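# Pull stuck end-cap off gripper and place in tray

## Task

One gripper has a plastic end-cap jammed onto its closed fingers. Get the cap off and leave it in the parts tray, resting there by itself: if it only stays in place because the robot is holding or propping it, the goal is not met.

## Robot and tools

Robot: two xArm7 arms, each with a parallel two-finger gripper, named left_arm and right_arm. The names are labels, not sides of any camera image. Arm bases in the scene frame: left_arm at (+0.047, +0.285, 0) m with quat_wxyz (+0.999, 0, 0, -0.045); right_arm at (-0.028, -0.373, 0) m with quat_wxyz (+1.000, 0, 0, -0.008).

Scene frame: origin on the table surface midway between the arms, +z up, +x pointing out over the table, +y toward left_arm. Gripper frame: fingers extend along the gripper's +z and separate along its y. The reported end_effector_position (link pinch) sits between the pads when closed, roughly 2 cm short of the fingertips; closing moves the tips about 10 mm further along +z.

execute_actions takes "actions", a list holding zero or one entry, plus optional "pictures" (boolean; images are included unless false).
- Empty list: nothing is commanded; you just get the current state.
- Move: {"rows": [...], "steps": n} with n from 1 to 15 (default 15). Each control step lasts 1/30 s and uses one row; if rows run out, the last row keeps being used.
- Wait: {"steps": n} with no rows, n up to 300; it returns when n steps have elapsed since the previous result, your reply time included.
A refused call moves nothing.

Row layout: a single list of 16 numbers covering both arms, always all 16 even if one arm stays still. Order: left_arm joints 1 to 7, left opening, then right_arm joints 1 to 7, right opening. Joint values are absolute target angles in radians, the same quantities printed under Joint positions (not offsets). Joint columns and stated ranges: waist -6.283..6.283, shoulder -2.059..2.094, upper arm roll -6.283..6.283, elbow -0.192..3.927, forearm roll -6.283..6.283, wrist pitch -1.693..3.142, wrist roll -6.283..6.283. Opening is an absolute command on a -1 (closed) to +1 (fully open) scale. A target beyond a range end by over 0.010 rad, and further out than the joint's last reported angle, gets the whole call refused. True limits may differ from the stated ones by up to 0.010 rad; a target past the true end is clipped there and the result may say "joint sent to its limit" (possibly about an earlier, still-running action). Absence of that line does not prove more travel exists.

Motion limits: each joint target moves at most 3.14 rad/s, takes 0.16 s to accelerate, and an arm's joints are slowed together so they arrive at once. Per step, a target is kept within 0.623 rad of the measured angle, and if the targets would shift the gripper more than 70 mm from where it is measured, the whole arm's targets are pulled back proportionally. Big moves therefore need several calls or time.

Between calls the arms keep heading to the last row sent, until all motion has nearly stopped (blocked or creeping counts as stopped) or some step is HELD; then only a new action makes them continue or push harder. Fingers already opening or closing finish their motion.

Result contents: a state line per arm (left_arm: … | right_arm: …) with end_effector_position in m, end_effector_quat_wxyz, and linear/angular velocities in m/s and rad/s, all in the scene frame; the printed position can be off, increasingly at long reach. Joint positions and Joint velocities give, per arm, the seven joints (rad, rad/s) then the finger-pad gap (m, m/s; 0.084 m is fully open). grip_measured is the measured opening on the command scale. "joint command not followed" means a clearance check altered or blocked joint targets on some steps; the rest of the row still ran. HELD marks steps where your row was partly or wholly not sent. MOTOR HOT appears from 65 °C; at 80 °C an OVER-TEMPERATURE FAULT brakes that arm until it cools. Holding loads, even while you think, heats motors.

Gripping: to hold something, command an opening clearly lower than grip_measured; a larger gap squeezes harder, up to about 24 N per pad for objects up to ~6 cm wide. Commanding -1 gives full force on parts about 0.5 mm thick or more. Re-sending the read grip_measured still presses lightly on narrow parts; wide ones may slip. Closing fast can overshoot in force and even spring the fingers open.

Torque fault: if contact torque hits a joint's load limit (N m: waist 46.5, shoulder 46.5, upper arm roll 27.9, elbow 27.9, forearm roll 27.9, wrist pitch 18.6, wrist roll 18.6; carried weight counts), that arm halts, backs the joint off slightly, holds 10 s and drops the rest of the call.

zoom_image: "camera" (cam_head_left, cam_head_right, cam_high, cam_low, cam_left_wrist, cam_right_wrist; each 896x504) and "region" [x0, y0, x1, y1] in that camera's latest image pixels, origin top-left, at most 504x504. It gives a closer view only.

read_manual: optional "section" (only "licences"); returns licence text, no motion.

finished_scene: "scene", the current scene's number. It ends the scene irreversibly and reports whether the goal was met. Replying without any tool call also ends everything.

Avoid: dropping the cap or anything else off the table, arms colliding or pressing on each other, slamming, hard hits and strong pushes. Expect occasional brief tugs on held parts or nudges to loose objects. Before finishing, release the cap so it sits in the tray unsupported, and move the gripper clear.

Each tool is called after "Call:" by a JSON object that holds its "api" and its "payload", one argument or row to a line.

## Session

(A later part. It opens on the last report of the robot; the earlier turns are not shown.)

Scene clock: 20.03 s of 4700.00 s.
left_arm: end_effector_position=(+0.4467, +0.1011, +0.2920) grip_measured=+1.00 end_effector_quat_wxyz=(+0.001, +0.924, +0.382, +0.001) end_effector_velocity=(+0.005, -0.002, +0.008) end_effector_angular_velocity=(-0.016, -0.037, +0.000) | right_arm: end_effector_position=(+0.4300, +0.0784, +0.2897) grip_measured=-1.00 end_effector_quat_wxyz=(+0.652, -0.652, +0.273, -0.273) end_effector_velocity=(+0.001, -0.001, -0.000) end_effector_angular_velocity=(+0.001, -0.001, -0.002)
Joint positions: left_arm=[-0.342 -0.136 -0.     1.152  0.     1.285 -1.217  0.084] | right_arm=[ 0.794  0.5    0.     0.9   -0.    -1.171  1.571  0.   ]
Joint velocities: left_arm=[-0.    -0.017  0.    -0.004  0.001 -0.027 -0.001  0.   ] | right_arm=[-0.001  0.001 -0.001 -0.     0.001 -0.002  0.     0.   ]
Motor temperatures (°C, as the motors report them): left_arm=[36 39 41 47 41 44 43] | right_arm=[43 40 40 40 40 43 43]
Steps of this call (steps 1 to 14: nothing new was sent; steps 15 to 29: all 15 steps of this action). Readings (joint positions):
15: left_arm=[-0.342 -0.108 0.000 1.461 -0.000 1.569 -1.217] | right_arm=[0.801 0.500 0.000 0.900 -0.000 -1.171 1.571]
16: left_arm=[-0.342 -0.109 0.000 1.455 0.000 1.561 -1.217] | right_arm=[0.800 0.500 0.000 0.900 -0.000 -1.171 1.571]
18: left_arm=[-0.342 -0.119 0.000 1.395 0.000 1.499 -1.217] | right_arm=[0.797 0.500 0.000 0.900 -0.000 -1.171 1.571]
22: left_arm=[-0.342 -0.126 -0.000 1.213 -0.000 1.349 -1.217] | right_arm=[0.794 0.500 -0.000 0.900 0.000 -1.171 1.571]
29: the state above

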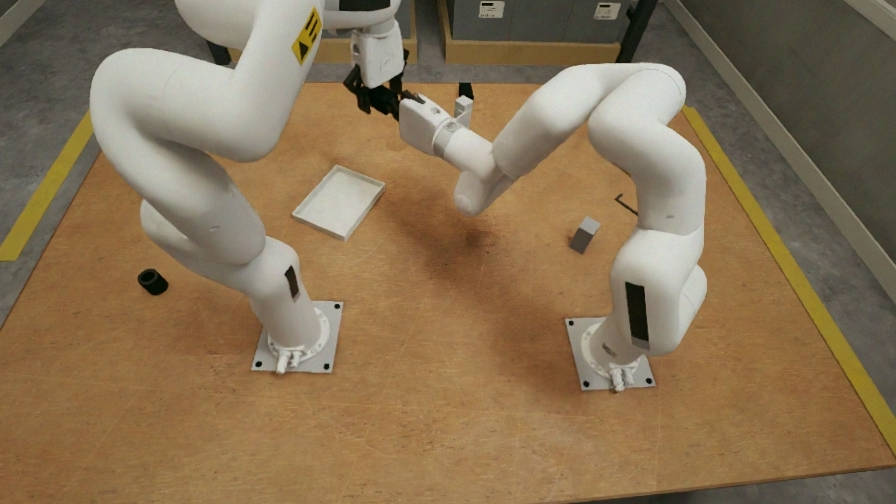

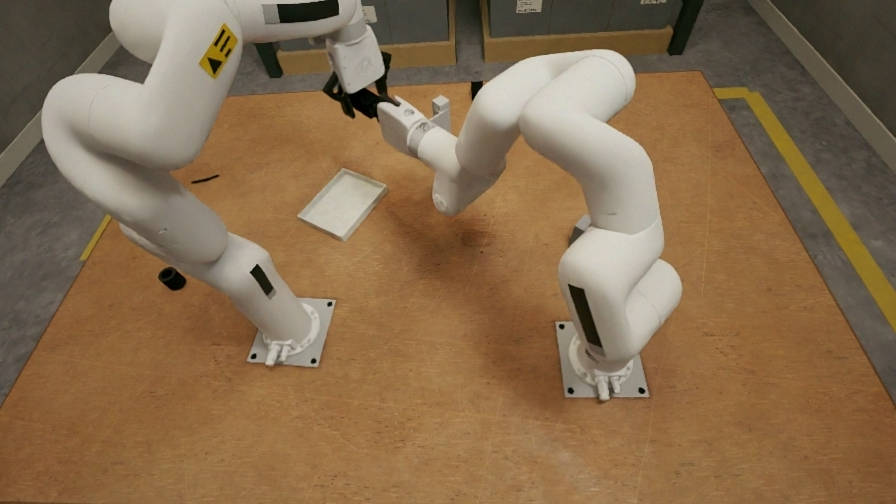

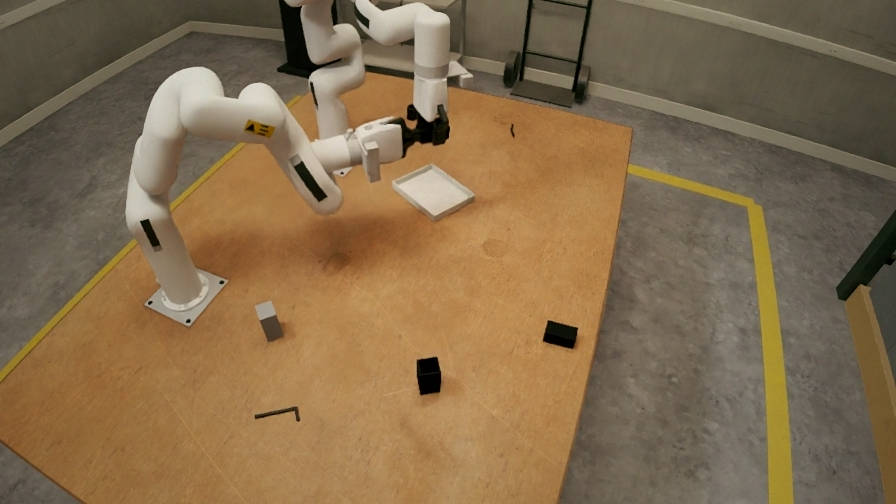

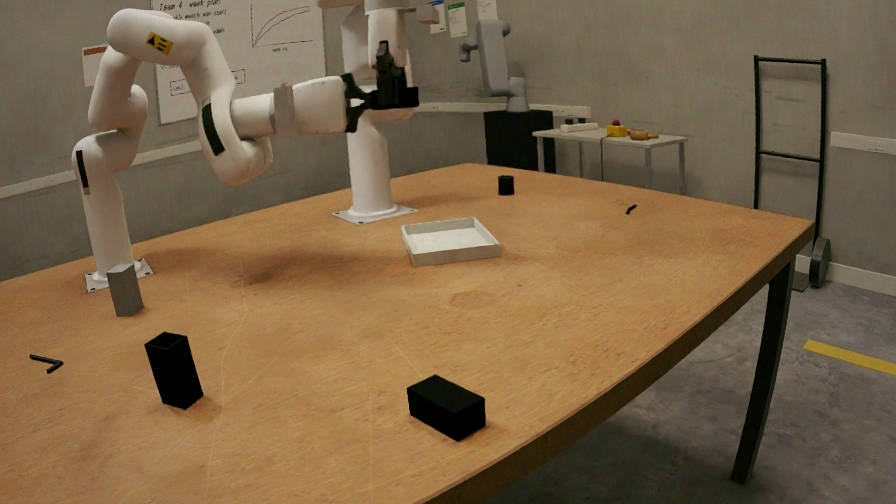

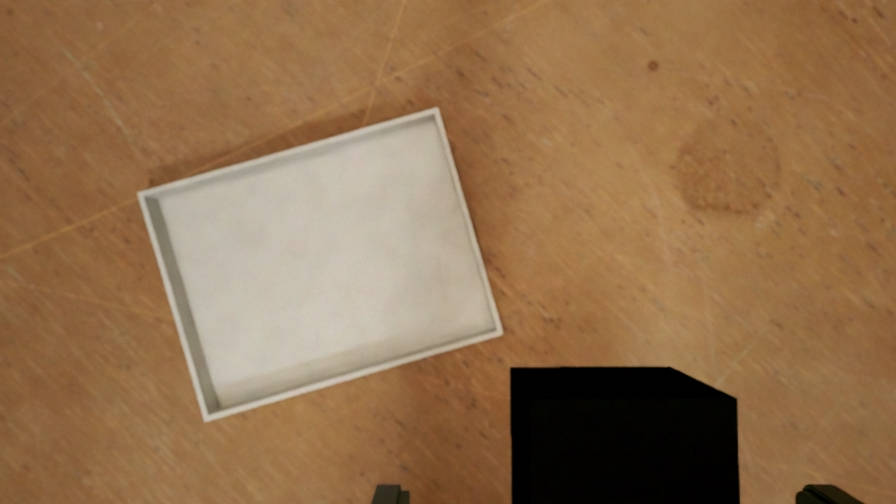

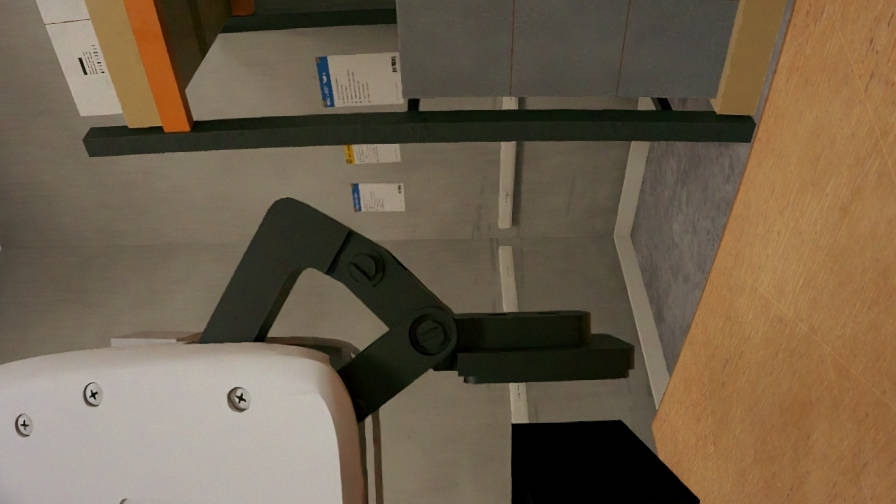

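Call:
{"api": "execute_actions", "payload": {
  "actions": [
    {"rows":[[-0.342,-0.135,0,1.148,0,1.283,-1.217,0.3,0.794,0.5,0,0.9,0,-1.171,1.571,-1],[-0.342,-0.135,0,1.148,0,1.283,-1.217,0.3,0.794,0.5,0,0.9,0,-1.171,1.571,-1],[-0.342,-0.135,0,1.148,0,1.283,-1.217,0,0.794,0.5,0,0.9,0,-1.171,1.571,-1],[-0.342,-0.135,0,1.148,0,1.283,-1.217,0,0.794,0.5,0,0.9,0,-1.171,1.571,-1],[-0.342,-0.135,0,1.148,0,1.283,-1.217,-0.3,0.794,0.5,0,0.9,0,-1.171,1.571,-1],[-0.342,-0.135,0,1.148,0,1.283,-1.217,-1,0.794,0.5,0,0.9,0,-1.171,1.571,-1]]}
  ],
  "pictures": false
}}

Call:
{"api": "execute_actions", "payload": {
  "actions": [
    {"rows":[[-0.342,-0.135,0,1.148,0,1.283,-1.217,-1,0.794,0.46,0,0.824,0,-1.207,1.571,-1]]}
  ],
  "pictures": false
}}

Call:
{"api": "execute_actions", "payload": {
  "actions": [
    {"rows":[[-0.342,-0.135,0,1.148,0,1.283,-1.217,-1,0.794,0.4,0,0.709,0,-1.262,1.571,-1]]}
  ],
  "pictures": false
}}

Call:
{"api": "execute_actions", "payload": {
  "actions": [
    {"rows":[[-0.342,-0.135,0,1.148,0,1.283,-1.217,-1,0.794,0.3,0,0.518,0,-1.353,1.571,-1]]}
  ]
}}

Scene clock: 22.83 s of 4700.00 s.
left_arm: end_effector_position=(+0.4462, +0.1014, +0.2901) grip_measured=-0.14 end_effector_quat_wxyz=(+0.000, +0.924, +0.382, +0.000) end_effector_velocity=(-0.001, +0.000, -0.001) end_effector_angular_velocity=(+0.000, +0.003, -0.000) | right_arm: end_effector_position=(+0.4298, +0.0786, +0.2897) grip_measured=-1.00 end_effector_quat_wxyz=(+0.652, -0.652, +0.273, -0.273) end_effector_velocity=(+0.000, -0.000, +0.000) end_effector_angular_velocity=(-0.001, -0.001, -0.001)
Joint positions: left_arm=[-0.342 -0.135  0.     1.148  0.     1.283 -1.217  0.038] | right_arm=[ 0.794  0.5    0.     0.9   -0.    -1.171  1.571  0.   ]
Joint velocities: left_arm=[-0.     0.     0.    -0.001 -0.001  0.001  0.001  0.   ] | right_arm=[-0.    -0.001 -0.001 -0.001  0.001  0.    -0.002  0.   ]
Motor temperatures (°C, as the motors report them): left_arm=[36 39 41 47 41 44 43] | right_arm=[43 40 40 41 40 43 43]
Steps of this call (steps 1 to 15: the robot went on to your last target; steps 16 to 69: nothing new was sent; steps 70 to 84: all 15 steps of this action). Readings (joint positions):
70: left_arm=[-0.342 -0.135 0.000 1.148 -0.000 1.283 -1.217] | right_arm=[0.794 0.500 -0.000 0.900 0.000 -1.171 1.571]
71: left_arm=[-0.342 -0.135 0.000 1.148 0.000 1.283 -1.217] | right_arm=[0.794 0.500 0.000 0.900 0.000 -1.171 1.571]
73: left_arm=[-0.342 -0.135 -0.000 1.148 0.000 1.283 -1.217] | right_arm=[0.794 0.500 -0.000 0.900 -0.000 -1.171 1.571]
77: left_arm=[-0.342 -0.135 -0.000 1.148 0.000 1.283 -1.217] | right_arm=[0.794 0.500 0.001 0.900 -0.000 -1.171 1.571]
84: the state above

Scene clock: 23.33 s of 4700.00 s.
left_arm: end_effector_position=(+0.4461, +0.1016, +0.2899) grip_measured=-0.14 end_effector_quat_wxyz=(-0.000, +0.924, +0.383, -0.000) end_effector_velocity=(-0.000, -0.001, -0.000) end_effector_angular_velocity=(+0.000, +0.001, -0.000) | right_arm: end_effector_position=(+0.4160, +0.0645, +0.2900) grip_measured=-1.00 end_effector_quat_wxyz=(+0.653, -0.652, +0.273, -0.273) end_effector_velocity=(-0.000, -0.000, -0.000) end_effector_angular_velocity=(-0.001, +0.000, -0.000)
Joint positions: left_arm=[-0.342 -0.135  0.     1.148  0.     1.283 -1.217  0.038] | right_arm=[ 0.794  0.46   0.     0.824 -0.    -1.207  1.571  0.   ]
Joint velocities: left_arm=[-0.     0.001 -0.001  0.    -0.     0.001 -0.001  0.   ] | right_arm=[ 0.    -0.001 -0.    -0.002  0.    -0.    -0.     0.   ]
Motor temperatures (°C, as the motors report them): left_arm=[36 39 41 47 41 44 43] | right_arm=[43 40 40 41 40 43 43]
Steps of this call (steps 1 to 15: all 15 steps of this action). Readings (joint positions):
1: left_arm=[-0.342 -0.135 0.000 1.148 -0.000 1.283 -1.217] | right_arm=[0.794 0.500 0.000 0.900 -0.000 -1.171 1.571]
2: left_arm=[-0.342 -0.135 -0.000 1.148 -0.001 1.283 -1.217] | right_arm=[0.794 0.497 0.000 0.894 -0.000 -1.174 1.571]
4: left_arm=[-0.343 -0.135 -0.002 1.148 -0.001 1.283 -1.217] | right_arm=[0.794 0.478 -0.000 0.859 0.000 -1.190 1.571]
8: left_arm=[-0.342 -0.135 0.001 1.148 0.000 1.283 -1.217] | right_arm=[0.794 0.461 0.000 0.827 -0.000 -1.205 1.571]
15: the state above

Scene clock: 23.83 s of 4700.00 s.
left_arm: end_effector_position=(+0.4460, +0.1015, +0.2900) grip_measured=-0.14 end_effector_quat_wxyz=(-0.000, +0.924, +0.382, -0.000) end_effector_velocity=(+0.000, -0.000, +0.000) end_effector_angular_velocity=(-0.001, -0.000, -0.001) | right_arm: end_effector_position=(+0.3940, +0.0427, +0.2898) grip_measured=-1.00 end_effector_quat_wxyz=(+0.652, -0.652, +0.273, -0.273) end_effector_velocity=(-0.001, -0.001, -0.001) end_effector_angular_velocity=(-0.001, +0.000, +0.001)
Joint positions: left_arm=[-0.342 -0.135  0.     1.148  0.     1.283 -1.217  0.038] | right_arm=[ 0.794  0.4   -0.     0.71   0.    -1.262  1.571  0.   ]
Joint velocities: left_arm=[-0.     0.    -0.     0.    -0.    -0.001  0.001 -0.   ] | right_arm=[-0.    -0.001  0.    -0.004 -0.    -0.002 -0.001  0.   ]
Motor temperatures (°C, as the motors report them): left_arm=[36 39 41 47 41 44 43] | right_arm=[43 40 40 41 40 43 43]
Steps of this call (steps 1 to 15: all 15 steps of this action). Readings (joint positions):
1: left_arm=[-0.342 -0.135 0.000 1.148 0.000 1.283 -1.217] | right_arm=[0.794 0.460 0.000 0.824 -0.000 -1.207 1.571]
2: left_arm=[-0.342 -0.135 0.000 1.148 0.000 1.283 -1.217] | right_arm=[0.794 0.456 0.000 0.817 0.000 -1.211 1.571]
4: left_arm=[-0.342 -0.135 0.000 1.148 0.000 1.283 -1.217] | right_arm=[0.794 0.431 -0.001 0.769 0.000 -1.234 1.571]
8: left_arm=[-0.342 -0.135 0.000 1.148 0.000 1.283 -1.217] | right_arm=[0.794 0.403 -0.001 0.714 0.000 -1.259 1.571]
15: the state above

Scene clock: 24.33 s of 4700.00 s.
left_arm: end_effector_position=(+0.4460, +0.1014, +0.2900) grip_measured=-0.14 end_effector_quat_wxyz=(-0.000, +0.924, +0.382, +0.000) end_effector_velocity=(+0.000, -0.000, +0.001) end_effector_angular_velocity=(+0.000, -0.001, +0.001) | right_arm: end_effector_position=(+0.3557, +0.0050, +0.2899) grip_measured=-1.00 end_effector_quat_wxyz=(+0.652, -0.652, +0.273, -0.273) end_effector_velocity=(-0.001, -0.002, -0.001) end_effector_angular_velocity=(-0.003, +0.001, -0.001)
Joint positions: left_arm=[-0.342 -0.135  0.     1.148  0.     1.283 -1.217  0.038] | right_arm=[ 0.794  0.301  0.     0.519  0.    -1.353  1.571  0.   ]
Joint velocities: left_arm=[-0.    -0.     0.     0.001  0.001  0.    -0.002 -0.   ] | right_arm=[-0.    -0.002 -0.001 -0.006 -0.    -0.002 -0.001  0.   ]
Motor temperatures (°C, as the motors report them): left_arm=[36 39 41 47 41 44 43] | right_arm=[43 40 40 41 40 43 43]
Steps of this call (steps 1 to 15: all 15 steps of this action). Readings (joint positions):
1: left_arm=[-0.342 -0.135 0.000 1.148 0.000 1.283 -1.217] | right_arm=[0.794 0.400 -0.000 0.709 0.000 -1.262 1.571]
2: left_arm=[-0.342 -0.135 0.000 1.148 0.000 1.283 -1.217] | right_arm=[0.794 0.396 -0.000 0.702 0.000 -1.266 1.571]
4: left_arm=[-0.342 -0.135 0.000 1.148 0.000 1.283 -1.217] | right_arm=[0.794 0.364 0.000 0.640 0.000 -1.296 1.571]
8: left_arm=[-0.342 -0.135 0.000 1.148 0.000 1.283 -1.217] | right_arm=[0.794 0.306 -0.000 0.528 0.000 -1.347 1.571]
15: the state above

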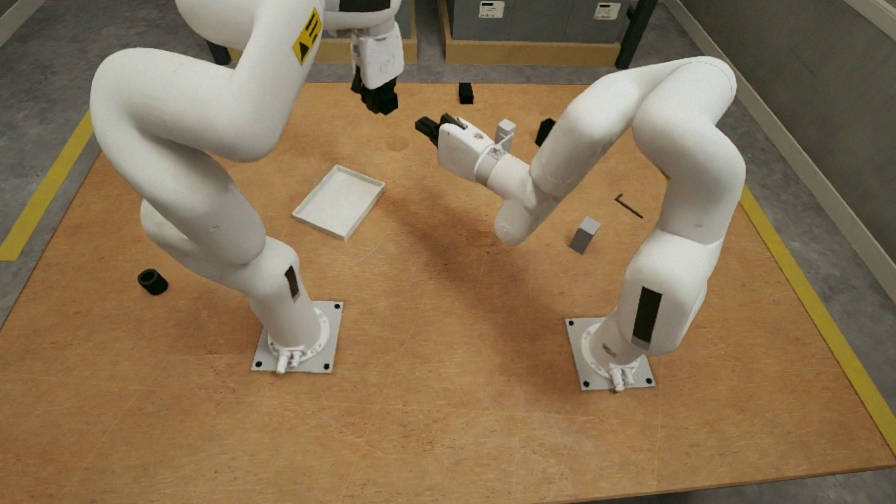

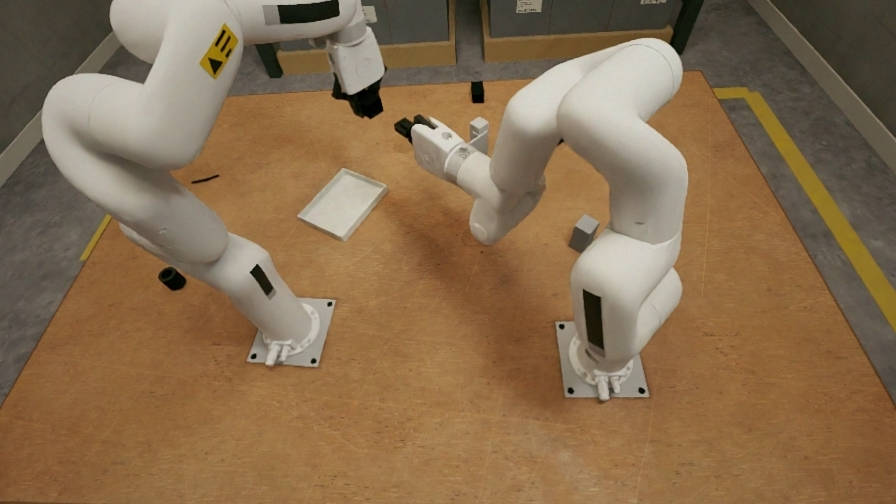

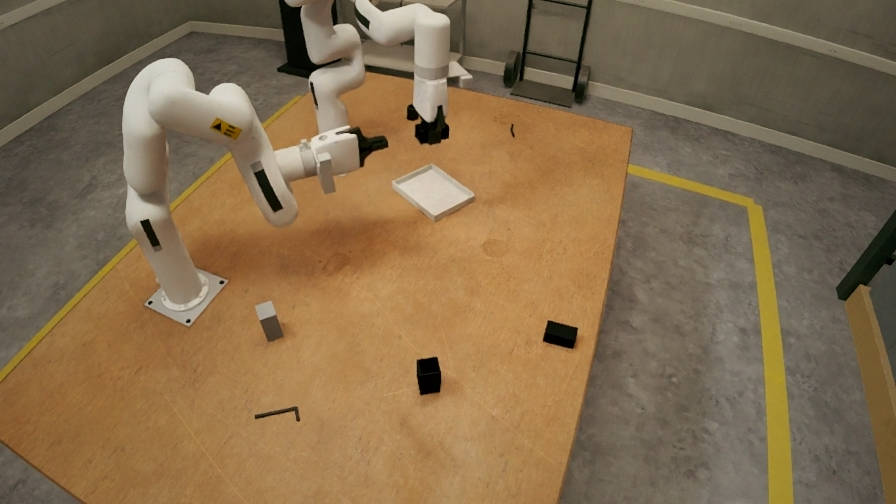

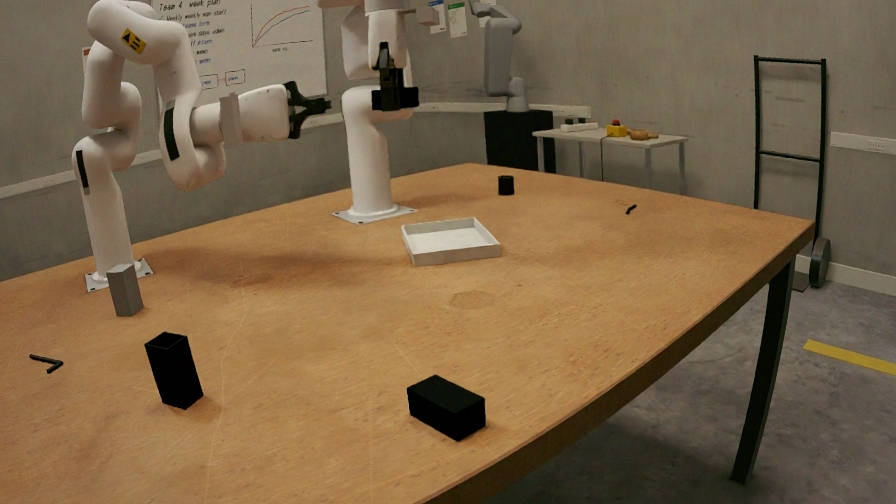

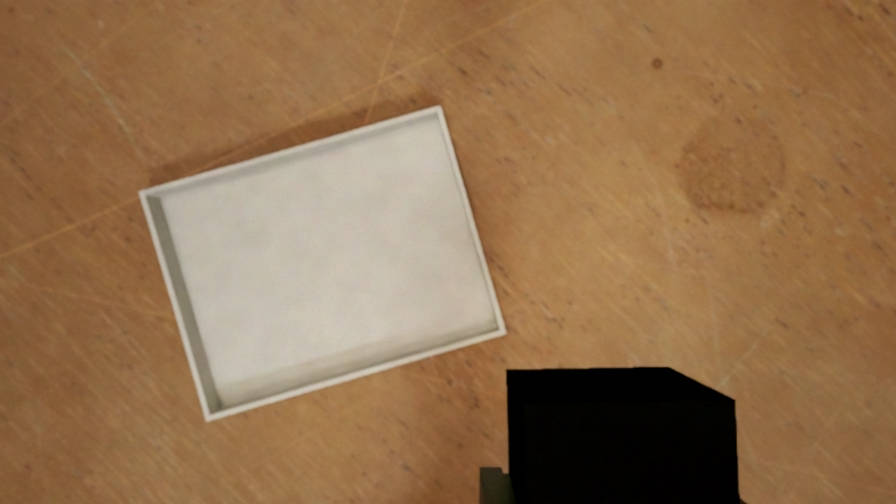

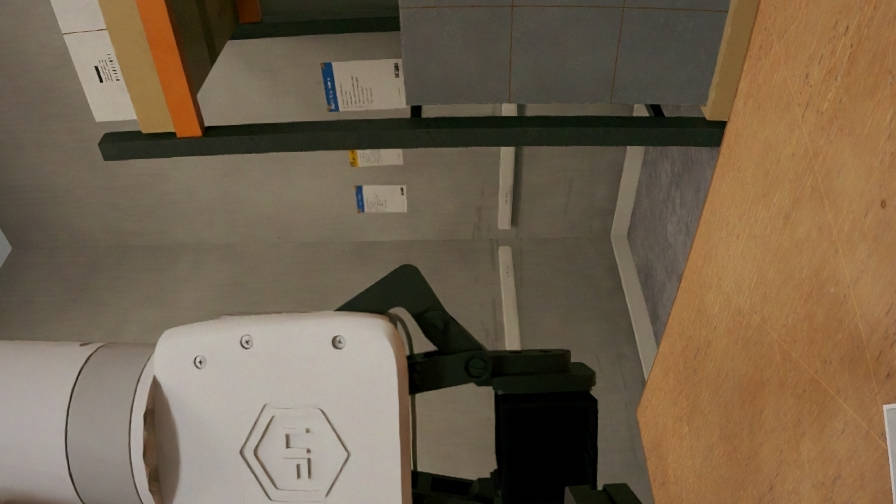

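Call:
{"api": "execute_actions", "payload": {
  "actions": [
    {"rows":[[-0.081,-0.095,0,0.531,0,0.626,-1.217,-1,0.794,0.3,0,0.518,0,-1.353,1.571,-1]]}
  ],
  "pictures": false
}}

Call:
{"api": "execute_actions", "payload": {
  "actions": [
    {"steps":12}
  ],
  "pictures": false
}}

Call:
{"api": "execute_actions", "payload": {
  "actions": [
    {"rows":[[-0.081,0.058,0,0.508,0,0.45,-1.217,-1,0.794,0.3,0,0.518,0,-1.353,1.571,-1]]}
  ]
}}

Scene clock: 25.90 s of 4700.00 s.
left_arm: end_effector_position=(+0.4332, +0.1900, +0.1308) grip_measured=-0.14 end_effector_quat_wxyz=(-0.001, +0.884, +0.468, -0.001) end_effector_velocity=(-0.130, +0.211, -0.331) end_effector_angular_velocity=(-0.003, -0.016, +0.437) | right_arm: end_effector_position=(+0.3554, +0.0048, +0.2898) grip_measured=-1.00 end_effector_quat_wxyz=(+0.652, -0.652, +0.273, -0.273) end_effector_velocity=(+0.000, -0.000, -0.000) end_effector_angular_velocity=(-0.001, +0.001, -0.000)
Joint positions: left_arm=[-0.153 -0.105  0.001  0.7    0.     0.809 -1.217  0.038] | right_arm=[ 0.794  0.3    0.     0.518 -0.    -1.353  1.571  0.   ]
Joint velocities: left_arm=[ 0.44   0.064 -0.003 -1.037  0.    -1.117 -0.001  0.   ] | right_arm=[-0.    -0.    -0.    -0.001  0.     0.001  0.001  0.   ]
Motor temperatures (°C, as the motors report them): left_arm=[36 39 41 47 41 44 43] | right_arm=[43 40 40 41 40 43 43]
Steps of this call (steps 1 to 15: the robot went on to your last target; steps 16 to 32: nothing new was sent; steps 33 to 47: all 15 steps of this action). Readings (joint positions):
33: left_arm=[-0.342 -0.135 -0.000 1.148 -0.000 1.282 -1.217] | right_arm=[0.794 0.300 0.000 0.518 -0.000 -1.353 1.571]
34: left_arm=[-0.339 -0.135 -0.001 1.141 -0.000 1.273 -1.217] | right_arm=[0.794 0.300 0.000 0.518 -0.000 -1.353 1.571]
36: left_arm=[-0.315 -0.135 -0.004 1.088 -0.000 1.211 -1.217] | right_arm=[0.794 0.300 -0.000 0.518 -0.000 -1.353 1.571]
40: left_arm=[-0.254 -0.121 0.001 0.940 0.000 1.067 -1.217] | right_arm=[0.794 0.300 0.000 0.518 0.000 -1.353 1.571]
47: the state above

Scene clock: 26.30 s of 4700.00 s.
left_arm: end_effector_position=(+0.4077, +0.2224, +0.0815) grip_measured=-0.14 end_effector_quat_wxyz=(+0.001, +0.867, +0.499, +0.002) end_effector_velocity=(-0.007, +0.004, -0.007) end_effector_angular_velocity=(+0.002, +0.013, +0.006) | right_arm: end_effector_position=(+0.3554, +0.0048, +0.2898) grip_measured=-1.00 end_effector_quat_wxyz=(+0.652, -0.652, +0.273, -0.273) end_effector_velocity=(-0.000, +0.000, +0.000) end_effector_angular_velocity=(+0.001, -0.000, +0.000)
Joint positions: left_arm=[-0.082 -0.096 -0.001  0.534  0.     0.626 -1.217  0.038] | right_arm=[ 0.794  0.3   -0.     0.518  0.    -1.353  1.571  0.   ]
Joint velocities: left_arm=[ 0.004  0.003  0.002 -0.019 -0.    -0.009  0.001 -0.   ] | right_arm=[ 0.    -0.     0.     0.    -0.    -0.001  0.001  0.   ]
Motor temperatures (°C, as the motors report them): left_arm=[36 39 41 47 41 44 43] | right_arm=[43 40 40 41 40 43 43]
Steps of this call (steps 1 to 12: the robot went on to your last target). Readings (joint positions):
1: left_arm=[-0.138 -0.103 0.000 0.665 0.000 0.771 -1.217] | right_arm=[0.794 0.300 0.000 0.518 -0.000 -1.353 1.571]
2: left_arm=[-0.123 -0.101 0.000 0.631 0.000 0.734 -1.217] | right_arm=[0.794 0.300 0.000 0.518 -0.000 -1.353 1.571]
4: left_arm=[-0.098 -0.097 0.001 0.571 -0.000 0.673 -1.217] | right_arm=[0.794 0.300 -0.000 0.518 -0.000 -1.353 1.571]
8: left_arm=[-0.083 -0.095 0.000 0.535 -0.000 0.632 -1.217] | right_arm=[0.794 0.300 -0.000 0.518 -0.000 -1.353 1.571]
12: the state above

Scene clock: 26.80 s of 4700.00 s.
left_arm: end_effector_position=(+0.4071, +0.2231, +0.0312) grip_measured=-0.14 end_effector_quat_wxyz=(+0.001, +0.866, +0.499, +0.001) end_effector_velocity=(-0.006, +0.001, -0.005) end_effector_angular_velocity=(+0.003, +0.013, +0.002) | right_arm: end_effector_position=(+0.3554, +0.0048, +0.2898) grip_measured=-1.00 end_effector_quat_wxyz=(+0.652, -0.652, +0.273, -0.273) end_effector_velocity=(+0.000, -0.001, -0.000) end_effector_angular_velocity=(-0.002, +0.000, -0.001)
Joint positions: left_arm=[-0.081  0.057 -0.     0.509  0.     0.45  -1.217  0.038] | right_arm=[ 0.794  0.3    0.     0.518  0.    -1.353  1.571  0.   ]
Joint velocities: left_arm=[ 0.     0.006  0.001 -0.01   0.001 -0.003 -0.002 -0.   ] | right_arm=[-0.001 -0.    -0.    -0.001  0.     0.    -0.001  0.   ]
Motor temperatures (°C, as the motors report them): left_arm=[36 39 41 47 41 44 43] | right_arm=[43 40 40 41 40 43 43]
Steps of this call (steps 1 to 15: all 15 steps of this action). Readings (joint positions):
1: left_arm=[-0.082 -0.096 -0.001 0.534 0.000 0.626 -1.217] | right_arm=[0.794 0.300 -0.000 0.518 -0.000 -1.353 1.571]
2: left_arm=[-0.082 -0.090 -0.001 0.533 0.000 0.616 -1.217] | right_arm=[0.794 0.300 0.000 0.518 0.000 -1.353 1.571]
4: left_arm=[-0.082 -0.040 -0.001 0.528 0.000 0.554 -1.217] | right_arm=[0.794 0.300 0.000 0.518 -0.000 -1.353 1.571]
8: left_arm=[-0.081 0.053 0.000 0.504 -0.000 0.465 -1.217] | right_arm=[0.794 0.300 -0.000 0.518 0.000 -1.353 1.571]
15: the state above

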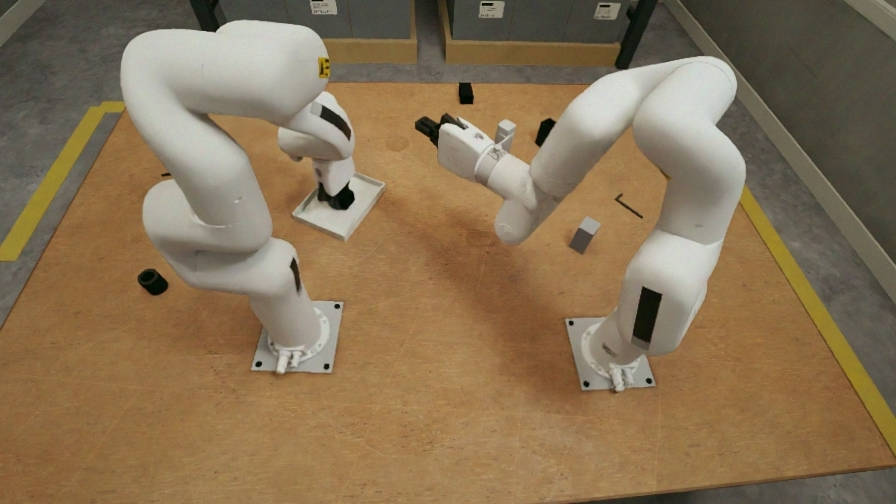

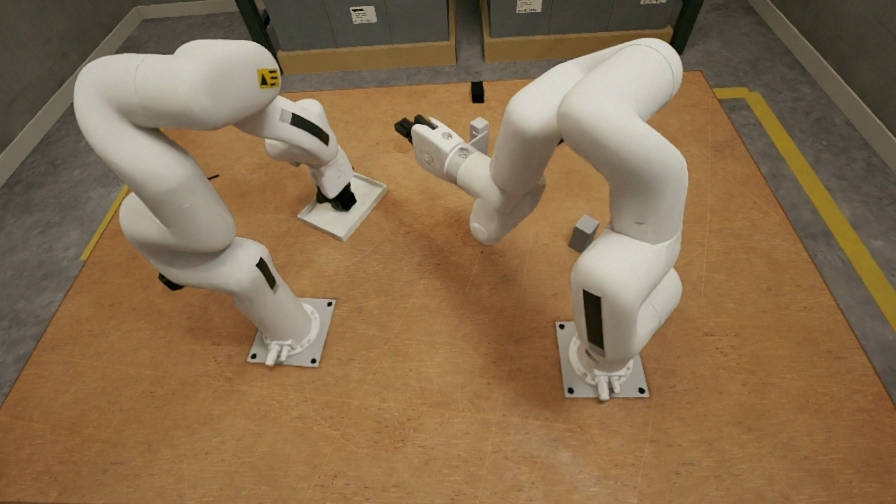

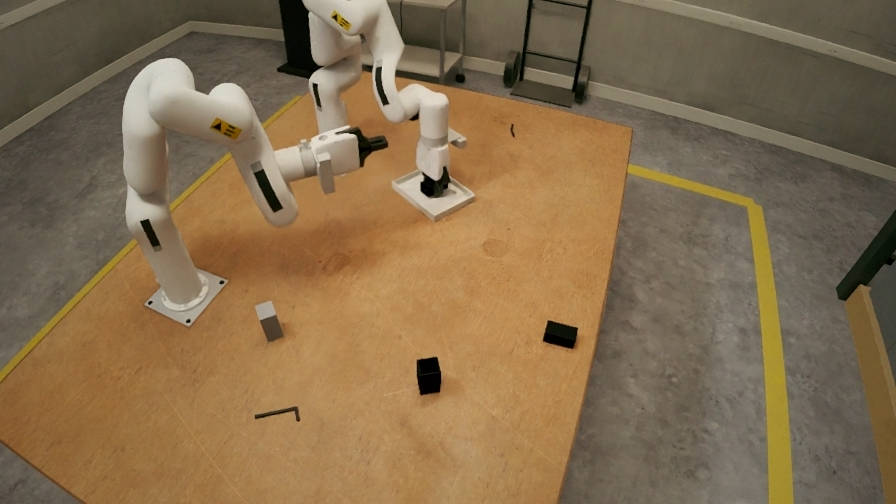

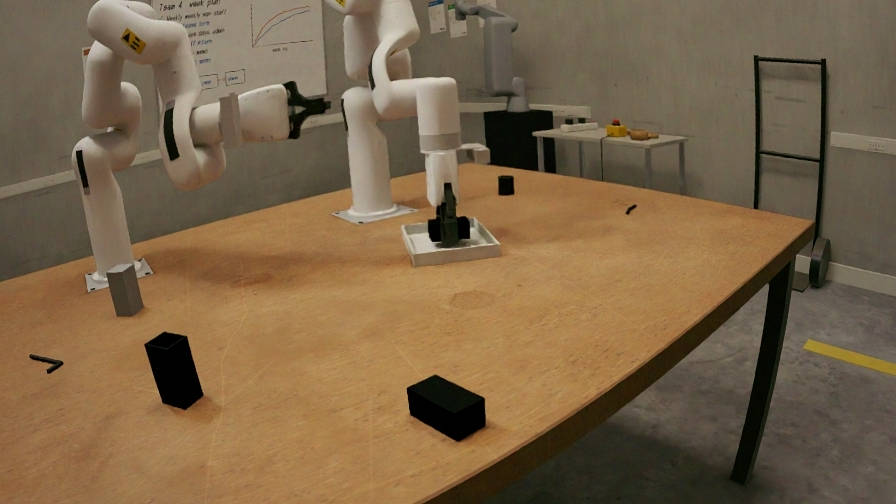

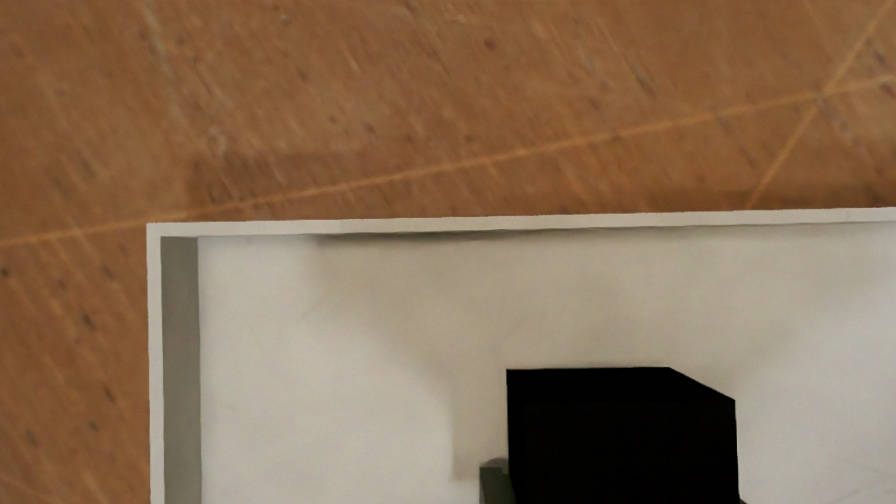

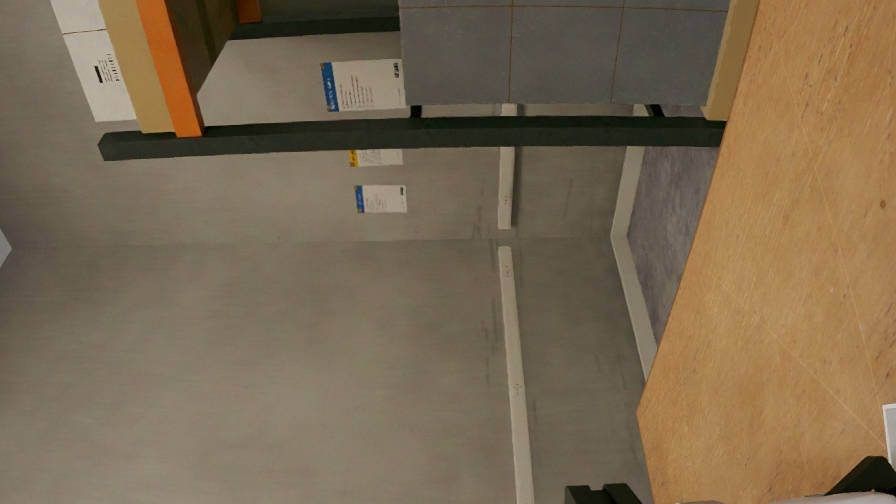

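Call:
{"api": "execute_actions", "payload": {
  "actions": [
    {"rows":[[-0.081,0.075,0,0.506,0,0.431,-1.217,-1,0.794,0.3,0,0.518,0,-1.353,1.571,-1]],"steps":8}
  ],
  "pictures": false
}}

Call:
{"api": "execute_actions", "payload": {
  "actions": [
    {"rows":[[-0.081,0.075,0,0.506,0,0.431,-1.217,1,0.794,0.3,0,0.518,0,-1.353,1.571,-1]],"steps":10}
  ],
  "pictures": false
}}

Call:
{"api": "execute_actions", "payload": {
  "actions": [
    {"rows":[[-0.081,-0.15,0,0.545,0,0.695,-1.217,1,0.794,0.3,0,0.518,0,-1.353,1.571,-1]]}
  ],
  "pictures": false
}}

Call:
{"api": "finished_scene", "payload": {
  "scene": 1
}}

Scene clock: 28.43 s of 4700.00 s.
left_arm: end_effector_position=(+0.4055, +0.2234, +0.0249) grip_measured=-0.14 end_effector_quat_wxyz=(-0.000, +0.866, +0.499, -0.000) end_effector_velocity=(+0.006, -0.001, +0.000) end_effector_angular_velocity=(-0.003, -0.016, +0.001) | right_arm: end_effector_position=(+0.3554, +0.0048, +0.2898) grip_measured=-1.00 end_effector_quat_wxyz=(+0.652, -0.652, +0.273, -0.273) end_effector_velocity=(+0.000, +0.000, +0.001) end_effector_angular_velocity=(+0.001, -0.003, +0.000)
Joint positions: left_arm=[-0.081  0.075  0.     0.506 -0.     0.432 -1.217  0.038] | right_arm=[ 0.794  0.3   -0.     0.518 -0.    -1.353  1.571  0.   ]
Joint velocities: left_arm=[ 0.     0.008  0.     0.006 -0.    -0.019 -0.001  0.   ] | right_arm=[ 0.    -0.     0.     0.001  0.    -0.001 -0.001  0.   ]
Motor temperatures (°C, as the motors report them): left_arm=[36 39 41 47 41 44 43] | right_arm=[43 40 40 41 40 43 43]
Steps of this call (steps 1 to 15: the robot went on to your last target; steps 16 to 41: nothing new was sent; steps 42 to 49: all 8 steps of this action). Readings (joint positions):
42: left_arm=[-0.081 0.058 -0.000 0.508 -0.000 0.450 -1.217] | right_arm=[0.794 0.300 0.000 0.518 -0.000 -1.353 1.571]
43: left_arm=[-0.081 0.061 -0.000 0.508 0.000 0.446 -1.217] | right_arm=[0.794 0.300 0.000 0.518 0.000 -1.353 1.571]
45: left_arm=[-0.081 0.069 -0.000 0.507 0.000 0.438 -1.217] | right_arm=[0.794 0.300 -0.000 0.518 -0.000 -1.353 1.571]
49: the state above

Scene clock: 28.77 s of 4700.00 s.
left_arm: end_effector_position=(+0.4060, +0.2233, +0.0250) grip_measured=+0.99 end_effector_quat_wxyz=(+0.000, +0.866, +0.499, +0.000) end_effector_velocity=(-0.001, +0.000, -0.001) end_effector_angular_velocity=(+0.001, +0.002, -0.002) | right_arm: end_effector_position=(+0.3554, +0.0048, +0.2898) grip_measured=-1.00 end_effector_quat_wxyz=(+0.652, -0.652, +0.273, -0.273) end_effector_velocity=(-0.000, -0.000, -0.001) end_effector_angular_velocity=(-0.002, +0.002, -0.000)
Joint positions: left_arm=[-0.081  0.075 -0.     0.506  0.     0.431 -1.217  0.083] | right_arm=[ 0.794  0.3   -0.     0.518 -0.    -1.353  1.571  0.   ]
Joint velocities: left_arm=[ 0.     0.001 -0.    -0.001  0.001  0.     0.001  0.008] | right_arm=[ 0.     0.    -0.    -0.001  0.     0.001  0.     0.   ]
Motor temperatures (°C, as the motors report them): left_arm=[36 39 41 47 41 44 43] | right_arm=[43 40 40 41 40 43 43]
Steps of this call (steps 1 to 10: all 10 steps of this action). Readings (joint positions):
1: left_arm=[-0.081 0.075 0.000 0.506 -0.000 0.432 -1.217] | right_arm=[0.794 0.300 0.000 0.518 -0.000 -1.353 1.571]
2: left_arm=[-0.081 0.075 0.000 0.506 0.000 0.431 -1.217] | right_arm=[0.794 0.300 -0.000 0.518 0.000 -1.353 1.571]
4: left_arm=[-0.081 0.075 -0.000 0.506 0.000 0.431 -1.217] | right_arm=[0.794 0.300 0.000 0.518 -0.000 -1.353 1.571]
8: left_arm=[-0.081 0.075 -0.000 0.506 0.000 0.431 -1.217] | right_arm=[0.794 0.300 -0.000 0.518 -0.000 -1.353 1.571]
10: the state above

Scene clock: 29.27 s of 4700.00 s.
left_arm: end_effector_position=(+0.4037, +0.2238, +0.0980) grip_measured=+1.00 end_effector_quat_wxyz=(-0.001, +0.866, +0.499, -0.002) end_effector_velocity=(+0.005, -0.001, +0.005) end_effector_angular_velocity=(-0.002, -0.009, -0.000) | right_arm: end_effector_position=(+0.3554, +0.0048, +0.2898) grip_measured=-1.00 end_effector_quat_wxyz=(+0.652, -0.652, +0.273, -0.273) end_effector_velocity=(+0.000, +0.000, +0.000) end_effector_angular_velocity=(+0.000, +0.000, -0.000)
Joint positions: left_arm=[-0.081 -0.148  0.     0.543 -0.     0.695 -1.217  0.084] | right_arm=[ 0.794  0.3    0.     0.518  0.    -1.353  1.571  0.   ]
Joint velocities: left_arm=[-0.    -0.003 -0.001  0.012 -0.     0.006 -0.001  0.   ] | right_arm=[-0.     0.     0.     0.001  0.     0.     0.     0.   ]
Motor temperatures (°C, as the motors report them): left_arm=[36 39 41 47 41 44 43] | right_arm=[43 40 40 41 40 43 43]
Steps of this call (steps 1 to 15: all 15 steps of this action). Readings (joint positions):
1: left_arm=[-0.081 0.075 -0.000 0.506 0.000 0.431 -1.217] | right_arm=[0.794 0.300 0.000 0.518 -0.000 -1.353 1.571]
2: left_arm=[-0.081 0.070 0.000 0.506 0.000 0.439 -1.217] | right_arm=[0.794 0.300 -0.000 0.518 0.000 -1.353 1.571]
4: left_arm=[-0.081 0.022 0.000 0.511 -0.000 0.504 -1.217] | right_arm=[0.794 0.300 -0.000 0.518 -0.000 -1.353 1.571]
8: left_arm=[-0.081 -0.132 -0.000 0.548 0.000 0.662 -1.217] | right_arm=[0.794 0.300 0.000 0.518 0.000 -1.353 1.571]
15: the state above

The scene is finished: the task was done.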